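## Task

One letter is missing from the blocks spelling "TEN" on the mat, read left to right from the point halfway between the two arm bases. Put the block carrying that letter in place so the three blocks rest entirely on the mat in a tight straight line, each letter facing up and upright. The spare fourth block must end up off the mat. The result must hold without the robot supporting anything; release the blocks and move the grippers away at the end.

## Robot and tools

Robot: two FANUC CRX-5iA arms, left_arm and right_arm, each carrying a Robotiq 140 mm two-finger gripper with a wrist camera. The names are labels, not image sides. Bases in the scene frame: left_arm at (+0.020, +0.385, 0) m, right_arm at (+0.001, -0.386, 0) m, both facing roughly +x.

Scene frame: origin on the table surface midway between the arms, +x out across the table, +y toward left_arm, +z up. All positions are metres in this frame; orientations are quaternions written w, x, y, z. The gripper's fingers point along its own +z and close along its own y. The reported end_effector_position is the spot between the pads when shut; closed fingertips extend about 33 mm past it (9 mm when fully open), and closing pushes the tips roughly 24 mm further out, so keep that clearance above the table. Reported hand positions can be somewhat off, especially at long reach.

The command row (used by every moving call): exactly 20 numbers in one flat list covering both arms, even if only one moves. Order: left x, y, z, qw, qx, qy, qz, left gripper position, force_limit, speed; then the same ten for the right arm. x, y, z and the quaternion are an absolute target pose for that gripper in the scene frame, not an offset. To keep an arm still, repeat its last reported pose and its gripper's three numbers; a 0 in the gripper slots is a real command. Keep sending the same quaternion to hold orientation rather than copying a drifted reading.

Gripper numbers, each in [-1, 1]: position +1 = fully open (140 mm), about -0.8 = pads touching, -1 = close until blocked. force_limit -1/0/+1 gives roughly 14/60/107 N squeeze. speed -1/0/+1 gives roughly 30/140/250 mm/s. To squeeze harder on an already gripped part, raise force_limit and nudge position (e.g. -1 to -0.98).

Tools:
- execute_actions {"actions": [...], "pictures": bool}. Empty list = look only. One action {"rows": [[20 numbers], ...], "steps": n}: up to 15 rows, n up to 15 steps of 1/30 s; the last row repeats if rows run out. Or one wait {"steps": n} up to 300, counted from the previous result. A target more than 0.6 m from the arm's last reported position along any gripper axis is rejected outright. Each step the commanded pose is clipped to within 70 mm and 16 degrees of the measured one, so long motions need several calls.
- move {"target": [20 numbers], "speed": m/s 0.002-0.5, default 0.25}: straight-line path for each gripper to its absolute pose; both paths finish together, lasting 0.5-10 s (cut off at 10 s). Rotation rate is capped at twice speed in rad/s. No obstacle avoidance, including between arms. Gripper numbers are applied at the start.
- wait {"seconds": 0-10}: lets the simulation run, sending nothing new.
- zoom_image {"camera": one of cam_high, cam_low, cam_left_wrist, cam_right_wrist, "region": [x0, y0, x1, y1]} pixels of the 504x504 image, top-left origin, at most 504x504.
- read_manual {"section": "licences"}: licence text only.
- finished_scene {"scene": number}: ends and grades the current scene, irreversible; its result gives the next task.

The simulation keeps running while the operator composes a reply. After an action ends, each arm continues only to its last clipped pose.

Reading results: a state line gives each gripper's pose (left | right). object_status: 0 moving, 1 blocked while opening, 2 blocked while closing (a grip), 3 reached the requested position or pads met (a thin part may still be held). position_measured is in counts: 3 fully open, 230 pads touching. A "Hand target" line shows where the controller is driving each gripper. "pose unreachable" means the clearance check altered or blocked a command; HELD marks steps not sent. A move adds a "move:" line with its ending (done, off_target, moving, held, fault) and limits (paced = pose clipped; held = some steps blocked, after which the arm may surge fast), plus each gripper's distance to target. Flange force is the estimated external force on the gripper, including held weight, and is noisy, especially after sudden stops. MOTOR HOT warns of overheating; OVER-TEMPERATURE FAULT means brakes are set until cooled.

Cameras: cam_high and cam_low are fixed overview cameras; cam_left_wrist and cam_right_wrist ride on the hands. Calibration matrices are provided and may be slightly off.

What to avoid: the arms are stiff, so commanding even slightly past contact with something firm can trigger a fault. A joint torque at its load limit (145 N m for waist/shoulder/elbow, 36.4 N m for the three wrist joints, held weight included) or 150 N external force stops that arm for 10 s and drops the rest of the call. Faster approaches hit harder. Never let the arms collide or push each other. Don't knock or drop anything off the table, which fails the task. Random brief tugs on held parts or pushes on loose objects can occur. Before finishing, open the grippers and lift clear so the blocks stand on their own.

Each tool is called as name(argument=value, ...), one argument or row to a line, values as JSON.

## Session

execute_actions(
  actions=[],
)

Scene clock: 0.00 s of 7600.00 s.
left_arm: end_effector_position=(+0.0087, +0.7456, +0.3158) position_measured=3 object_status=3 end_effector_quat_wxyz=(-0.472, +0.694, -0.537, -0.079) | right_arm: end_effector_position=(+0.6638, -0.2286, +0.1213) position_measured=3 object_status=3 end_effector_quat_wxyz=(+0.167, -0.290, +0.702, +0.628)
Joint positions: left_arm=[ 2.947 -0.747 -0.932  0.924 -1.78  -2.764] | right_arm=[-0.334  1.009  0.764 -1.325 -1.868 -0.608]
Joint velocities: left_arm=[ 0.     0.    -0.    -0.     0.001 -0.001] | right_arm=[ 0.    -0.     0.     0.    -0.     0.001]
Flange force (N, the push that the arm receives, along the gripper's own x y z axes): no reading
Hand target (left_arm): +0.009, +0.746, +0.316; -0.472, +0.694, -0.537, -0.079
Hand target (right_arm): +0.664, -0.229, +0.121; +0.167, -0.290, +0.702, +0.628
camera_calibration (this result's frames):
cam_left_wrist: T_world_to_cam=[[-0.799425, -0.044898, -0.599086, 0.225508], [-0.579948, 0.317909, 0.750062, -0.454214], [0.156779, 0.947057, -0.280183, -0.446276], [0, 0, 0, 1]] pos_world=[-0.0131778, 0.577173, 0.350748]
cam_right_wrist: T_world_to_cam=[[-0.651696, 0.0489159, 0.756901, 0.356883], [0.745427, -0.143033, 0.65106, -0.603089], [0.140109, 0.988508, 0.0567507, 0.314919], [0, 0, 0, 1]] pos_world=[0.638015, -0.415019, 0.10465]

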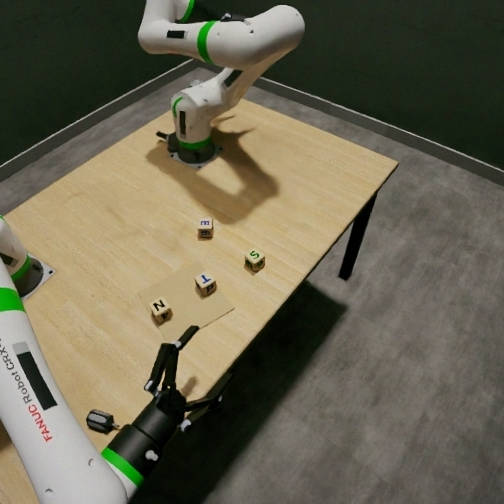

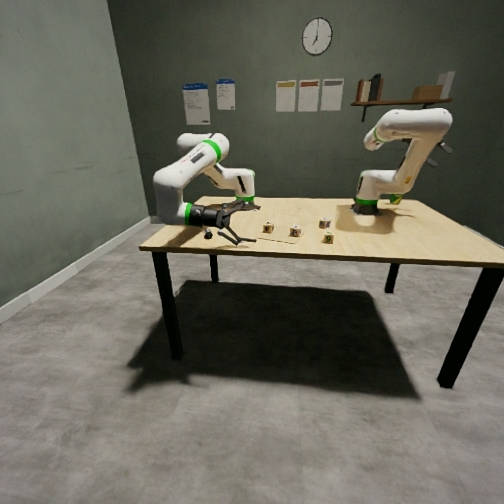

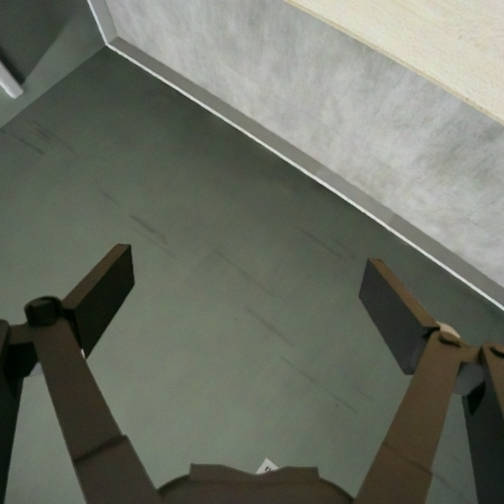

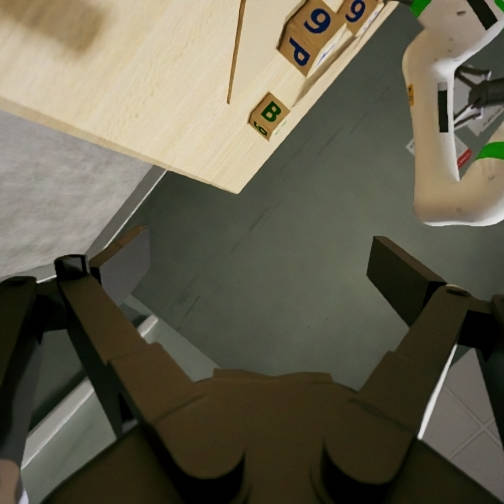

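zoom_image(
  camera="cam_high",
  region=[130, 205, 280, 355],
)

zoom_image(
  camera="cam_high",
  region=[185, 208, 229, 248],
)

zoom_image(
  camera="cam_low",
  region=[245, 205, 345, 255],
)

zoom_image(
  camera="cam_right_wrist",
  region=[220, 0, 400, 150],
)

Region (130, 205, 280, 355) of cam_high's 504x504 image, scaled by 3.360, with more detail than that image has.

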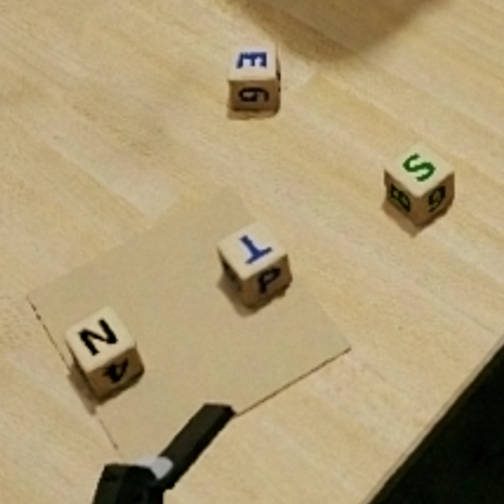

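Region (185, 208, 229, 248) of cam_high's 504x504 image, scaled by 11.455, with more detail than that image has; it fills the top 458 rows of this view, and the rest is white.

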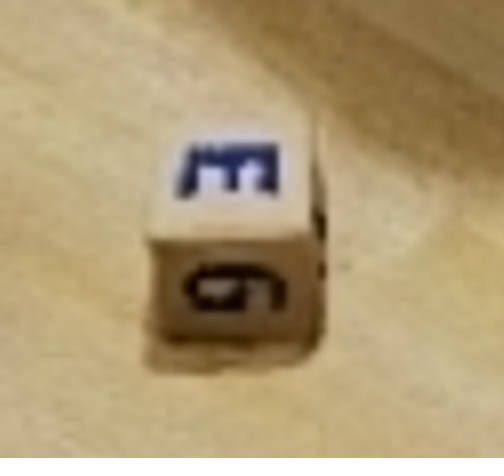

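Region (245, 205, 345, 255) of cam_low's 504x504 image, scaled by 5.040, with more detail than that image has.

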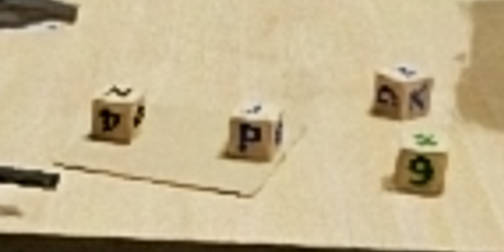

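Region (220, 0, 400, 150) of cam_right_wrist's 504x504 image, scaled by 2.800, with more detail than that image has.

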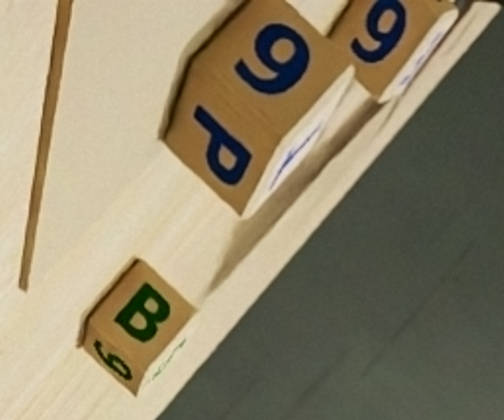

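move(
  target=[0.0087, 0.7456, 0.3158, -0.472, 0.694, -0.537, -0.079, 1, 0, 0, 0.413, -0.048, 0.225, 0, 0.8988, -0.4384, 0, 1, 0, 0],
  speed=0.5,
)

Scene clock: 122.43 s of 7600.00 s.
left_arm: end_effector_position=(+0.0087, +0.7456, +0.3158) position_measured=3 object_status=3 end_effector_quat_wxyz=(-0.472, +0.694, -0.537, -0.079) | right_arm: end_effector_position=(+0.4137, -0.0499, +0.2249) position_measured=3 object_status=3 end_effector_quat_wxyz=(+0.001, +0.898, -0.440, +0.003)
Joint positions: left_arm=[ 2.946 -0.747 -0.931  0.924 -1.78  -2.764] | right_arm=[ 0.822  0.211  0.199  0.006 -1.56  -0.275]
Joint velocities: left_arm=[ 0.     0.    -0.    -0.    -0.    -0.001] | right_arm=[ 0.    -0.    -0.    -0.     0.    -0.001]
Flange force (N, the push that the arm receives, along the gripper's own x y z axes): left_arm=no reading | right_arm=[0.2 13.6 4.3]
Hand target (left_arm): +0.009, +0.746, +0.316; -0.472, +0.694, -0.537, -0.079
Hand target (right_arm): +0.414, -0.050, +0.225; +0.001, +0.898, -0.440, +0.003
Off the commanded pose (left_arm): 0.000 m, 0 deg.
Off the commanded pose (right_arm): 0.002 m, 0 deg.
After step 90, 117.00 s passed at rest.
move: done
camera_calibration (this result's frames):
cam_left_wrist: T_world_to_cam=[[-0.799468, -0.0452816, -0.599, 0.225806], [-0.579958, 0.318005, 0.750014, -0.45429], [0.156523, 0.947007, -0.280496, -0.44614], [0, 0, 0, 1]] pos_world=[-0.0131128, 0.577189, 0.350841]
cam_right_wrist: T_world_to_cam=[[-0.763564, -0.645535, -0.0159726, 0.292213], [-0.613169, 0.717081, 0.33139, 0.21826], [-0.20247, 0.262831, -0.943359, 0.497809], [0, 0, 0, 1]] pos_world=[0.457745, -0.0987162, 0.40195]

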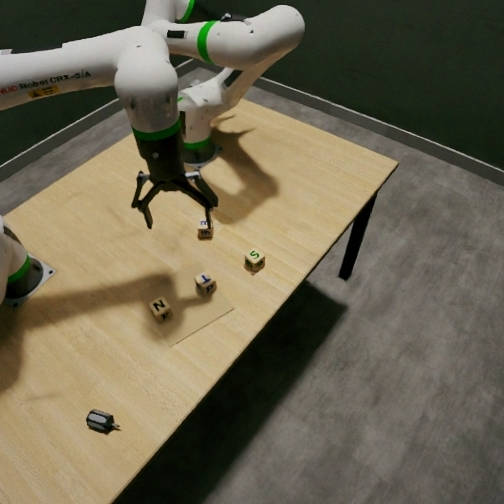

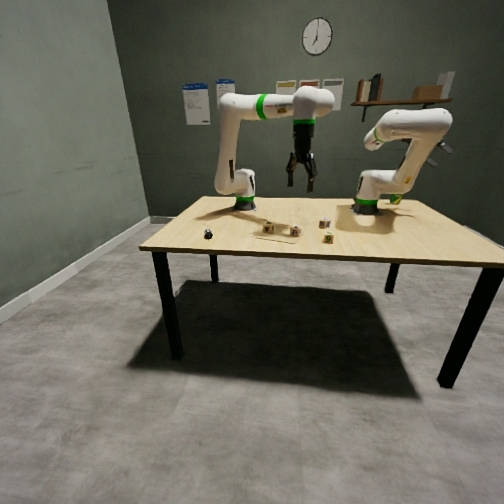

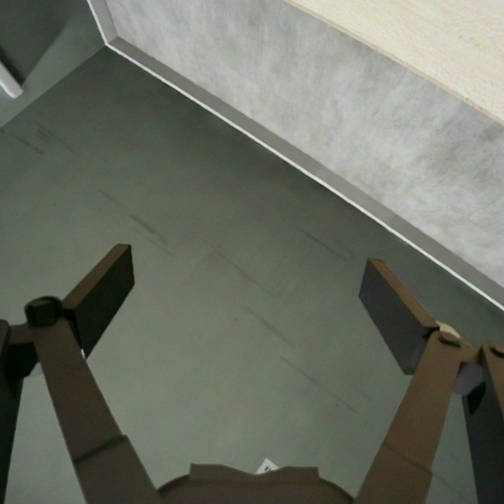

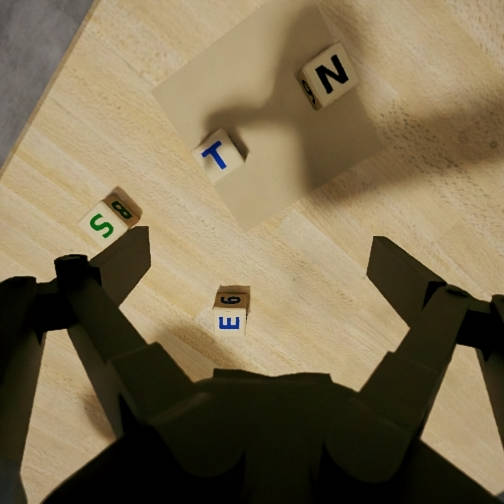

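zoom_image(
  camera="cam_right_wrist",
  region=[200, 278, 264, 342],
)

zoom_image(
  camera="cam_right_wrist",
  region=[182, 120, 254, 192],
)

zoom_image(
  camera="cam_right_wrist",
  region=[288, 32, 372, 116],
)

zoom_image(
  camera="cam_right_wrist",
  region=[100, 210, 180, 290],
)

zoom_image(
  camera="cam_right_wrist",
  region=[350, 220, 430, 300],
)

zoom_image(
  camera="cam_right_wrist",
  region=[140, 0, 400, 240],
)

Region (200, 278, 264, 342) of cam_right_wrist's 504x504 image, scaled by 7.875, with more detail than that image has.

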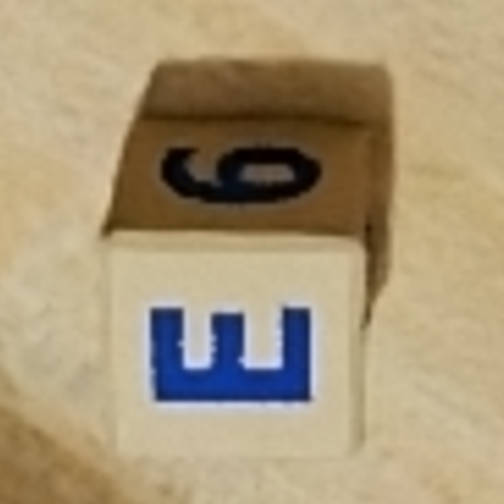

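Region (182, 120, 254, 192) of cam_right_wrist's 504x504 image, scaled by 7.000, with more detail than that image has.

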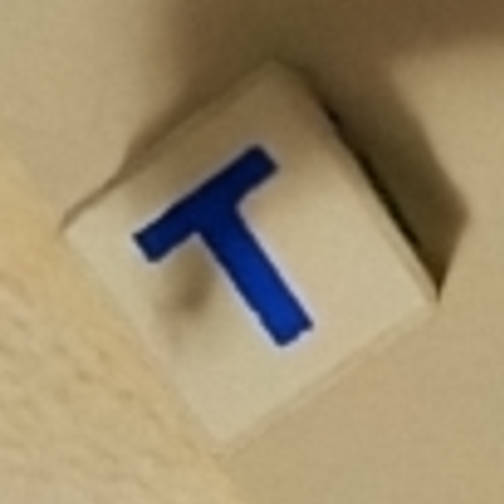

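Region (288, 32, 372, 116) of cam_right_wrist's 504x504 image, scaled by 6.000, with more detail than that image has.

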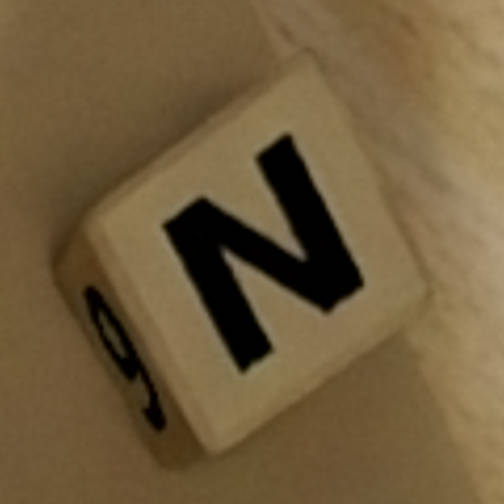

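Region (100, 210, 180, 290) of cam_right_wrist's 504x504 image, scaled by 6.300, with more detail than that image has.

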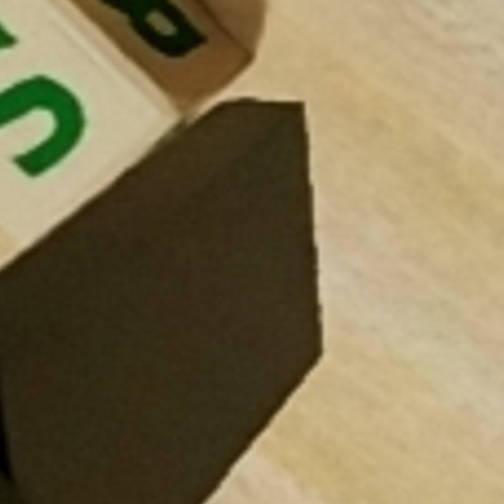

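Region (350, 220, 430, 300) of cam_right_wrist's 504x504 image, scaled by 6.300, with more detail than that image has.

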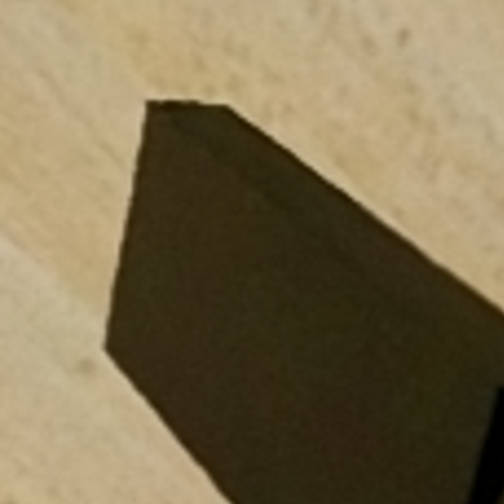

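Region (140, 0, 400, 240) of cam_right_wrist's 504x504 image, scaled by 1.938, with more detail than that image has; it fills the top 465 rows of this view, and the rest is white.

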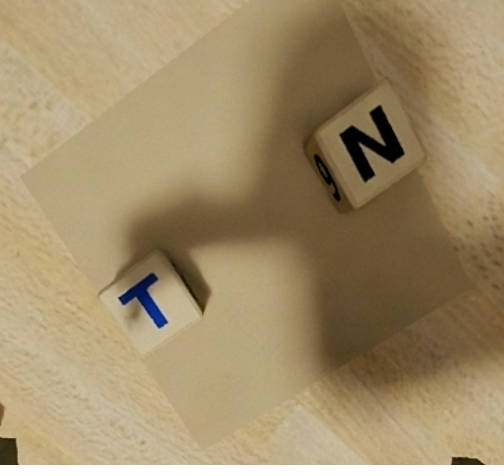

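zoom_image(
  camera="cam_low",
  region=[280, 70, 470, 250],
)

zoom_image(
  camera="cam_high",
  region=[90, 0, 330, 250],
)

Region (280, 70, 470, 250) of cam_low's 504x504 image, scaled by 2.653, with more detail than that image has; it fills the top 477 rows of this view, and the rest is white.

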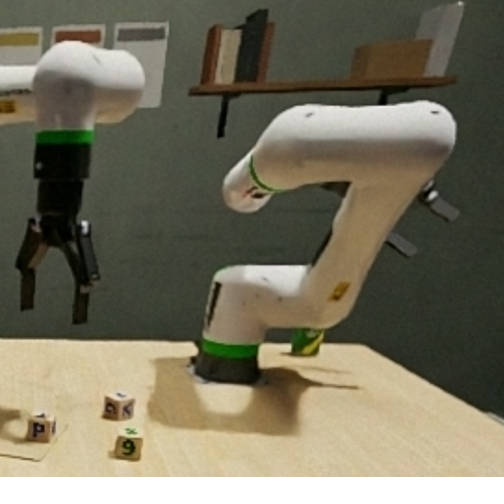

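Region (90, 0, 330, 250) of cam_high's 504x504 image, scaled by 2.016, with more detail than that image has; it fills the left 484 columns of this view, and the rest is white.

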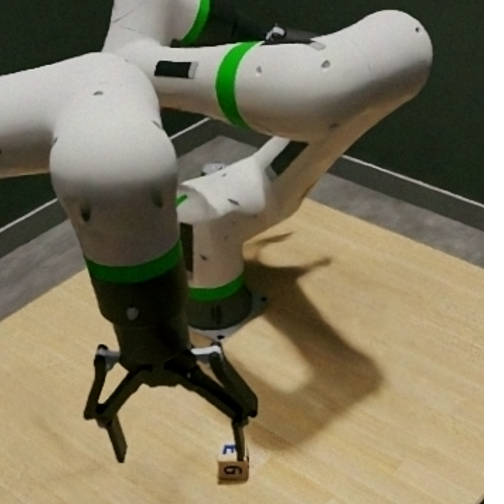

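execute_actions(
  actions=[],
)

Scene clock: 227.47 s of 7600.00 s.
left_arm: end_effector_position=(+0.0087, +0.7456, +0.3158) position_measured=3 object_status=3 end_effector_quat_wxyz=(-0.472, +0.694, -0.537, -0.079) | right_arm: end_effector_position=(+0.4137, -0.0498, +0.2249) position_measured=3 object_status=3 end_effector_quat_wxyz=(+0.001, +0.898, -0.440, +0.003)
Joint positions: left_arm=[ 2.946 -0.747 -0.931  0.924 -1.78  -2.764] | right_arm=[ 0.822  0.211  0.199  0.006 -1.56  -0.275]
Joint velocities: left_arm=[ 0.  0.  0. -0. -0. -0.] | right_arm=[ 0. -0.  0. -0. -0. -0.]
Flange force (N, the push that the arm receives, along the gripper's own x y z axes): left_arm=no reading | right_arm=[1.2 13.0 4.5]
Hand target (left_arm): +0.009, +0.746, +0.316; -0.472, +0.694, -0.537, -0.079
Hand target (right_arm): +0.414, -0.050, +0.225; +0.001, +0.898, -0.440, +0.003
Off the commanded pose (left_arm): 0.000 m, 0 deg.
Off the commanded pose (right_arm): 0.002 m, 0 deg.
Steps of this call (steps 1 to 90: nothing new was sent; then 102.03 s passed at rest). Readings (end_effector_position | what the end effector reports):
1: left_arm (+0.0087, +0.7456, +0.3158) | right_arm (+0.4137, -0.0499, +0.2249) | left_arm position_measured=3 object_status=3 | right_arm position_measured=3 object_status=3
2: left_arm (+0.0087, +0.7456, +0.3158) | right_arm (+0.4137, -0.0499, +0.2249) | left_arm position_measured=3 object_status=3 | right_arm position_measured=3 object_status=3
4: left_arm (+0.0087, +0.7456, +0.3158) | right_arm (+0.4137, -0.0498, +0.2249) | left_arm position_measured=3 object_status=3 | right_arm position_measured=3 object_status=3
8: left_arm (+0.0087, +0.7456, +0.3158) | right_arm (+0.4137, -0.0498, +0.2249) | left_arm position_measured=3 object_status=3 | right_arm position_measured=3 object_status=3
90: the state above
camera_calibration (this result's frames):
cam_left_wrist: T_world_to_cam=[[-0.799468, -0.0452813, -0.598999, 0.225806], [-0.579958, 0.318005, 0.750014, -0.45429], [0.156523, 0.947007, -0.280496, -0.44614], [0, 0, 0, 1]] pos_world=[-0.0131128, 0.577189, 0.350841]
cam_right_wrist: T_world_to_cam=[[-0.763497, -0.645614, -0.0159652, 0.292172], [-0.613243, 0.717021, 0.331382, 0.218238], [-0.202498, 0.2628, -0.943361, 0.497798], [0, 0, 0, 1]] pos_world=[0.457709, -0.098672, 0.401947]

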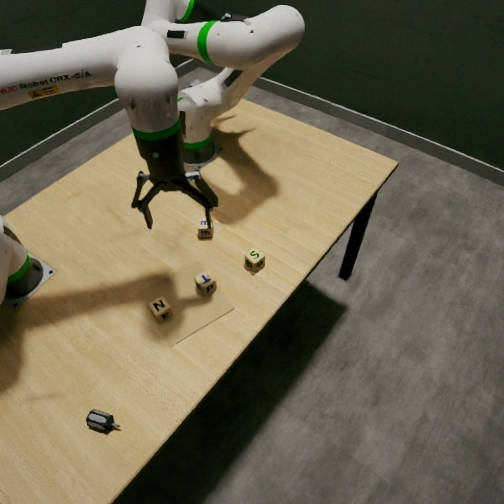

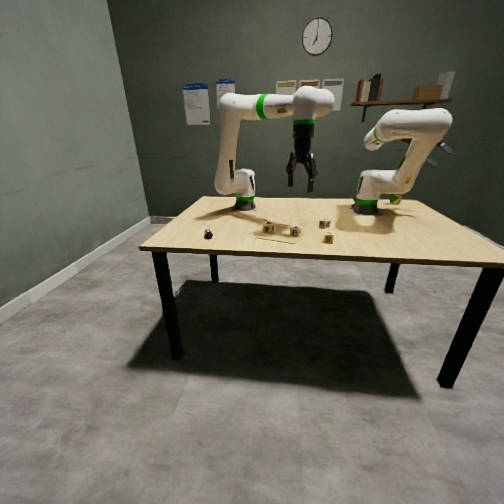

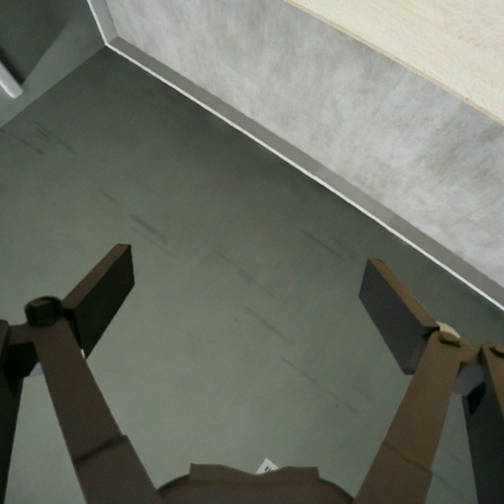

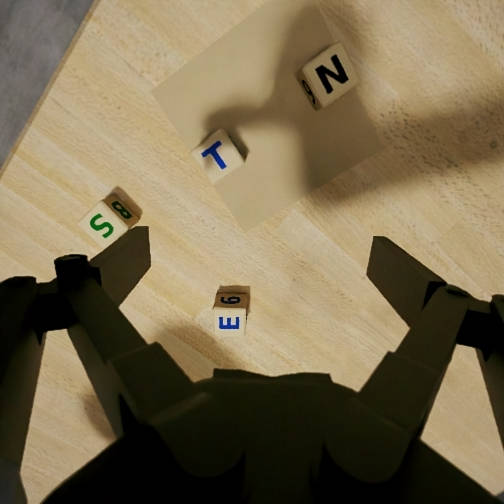

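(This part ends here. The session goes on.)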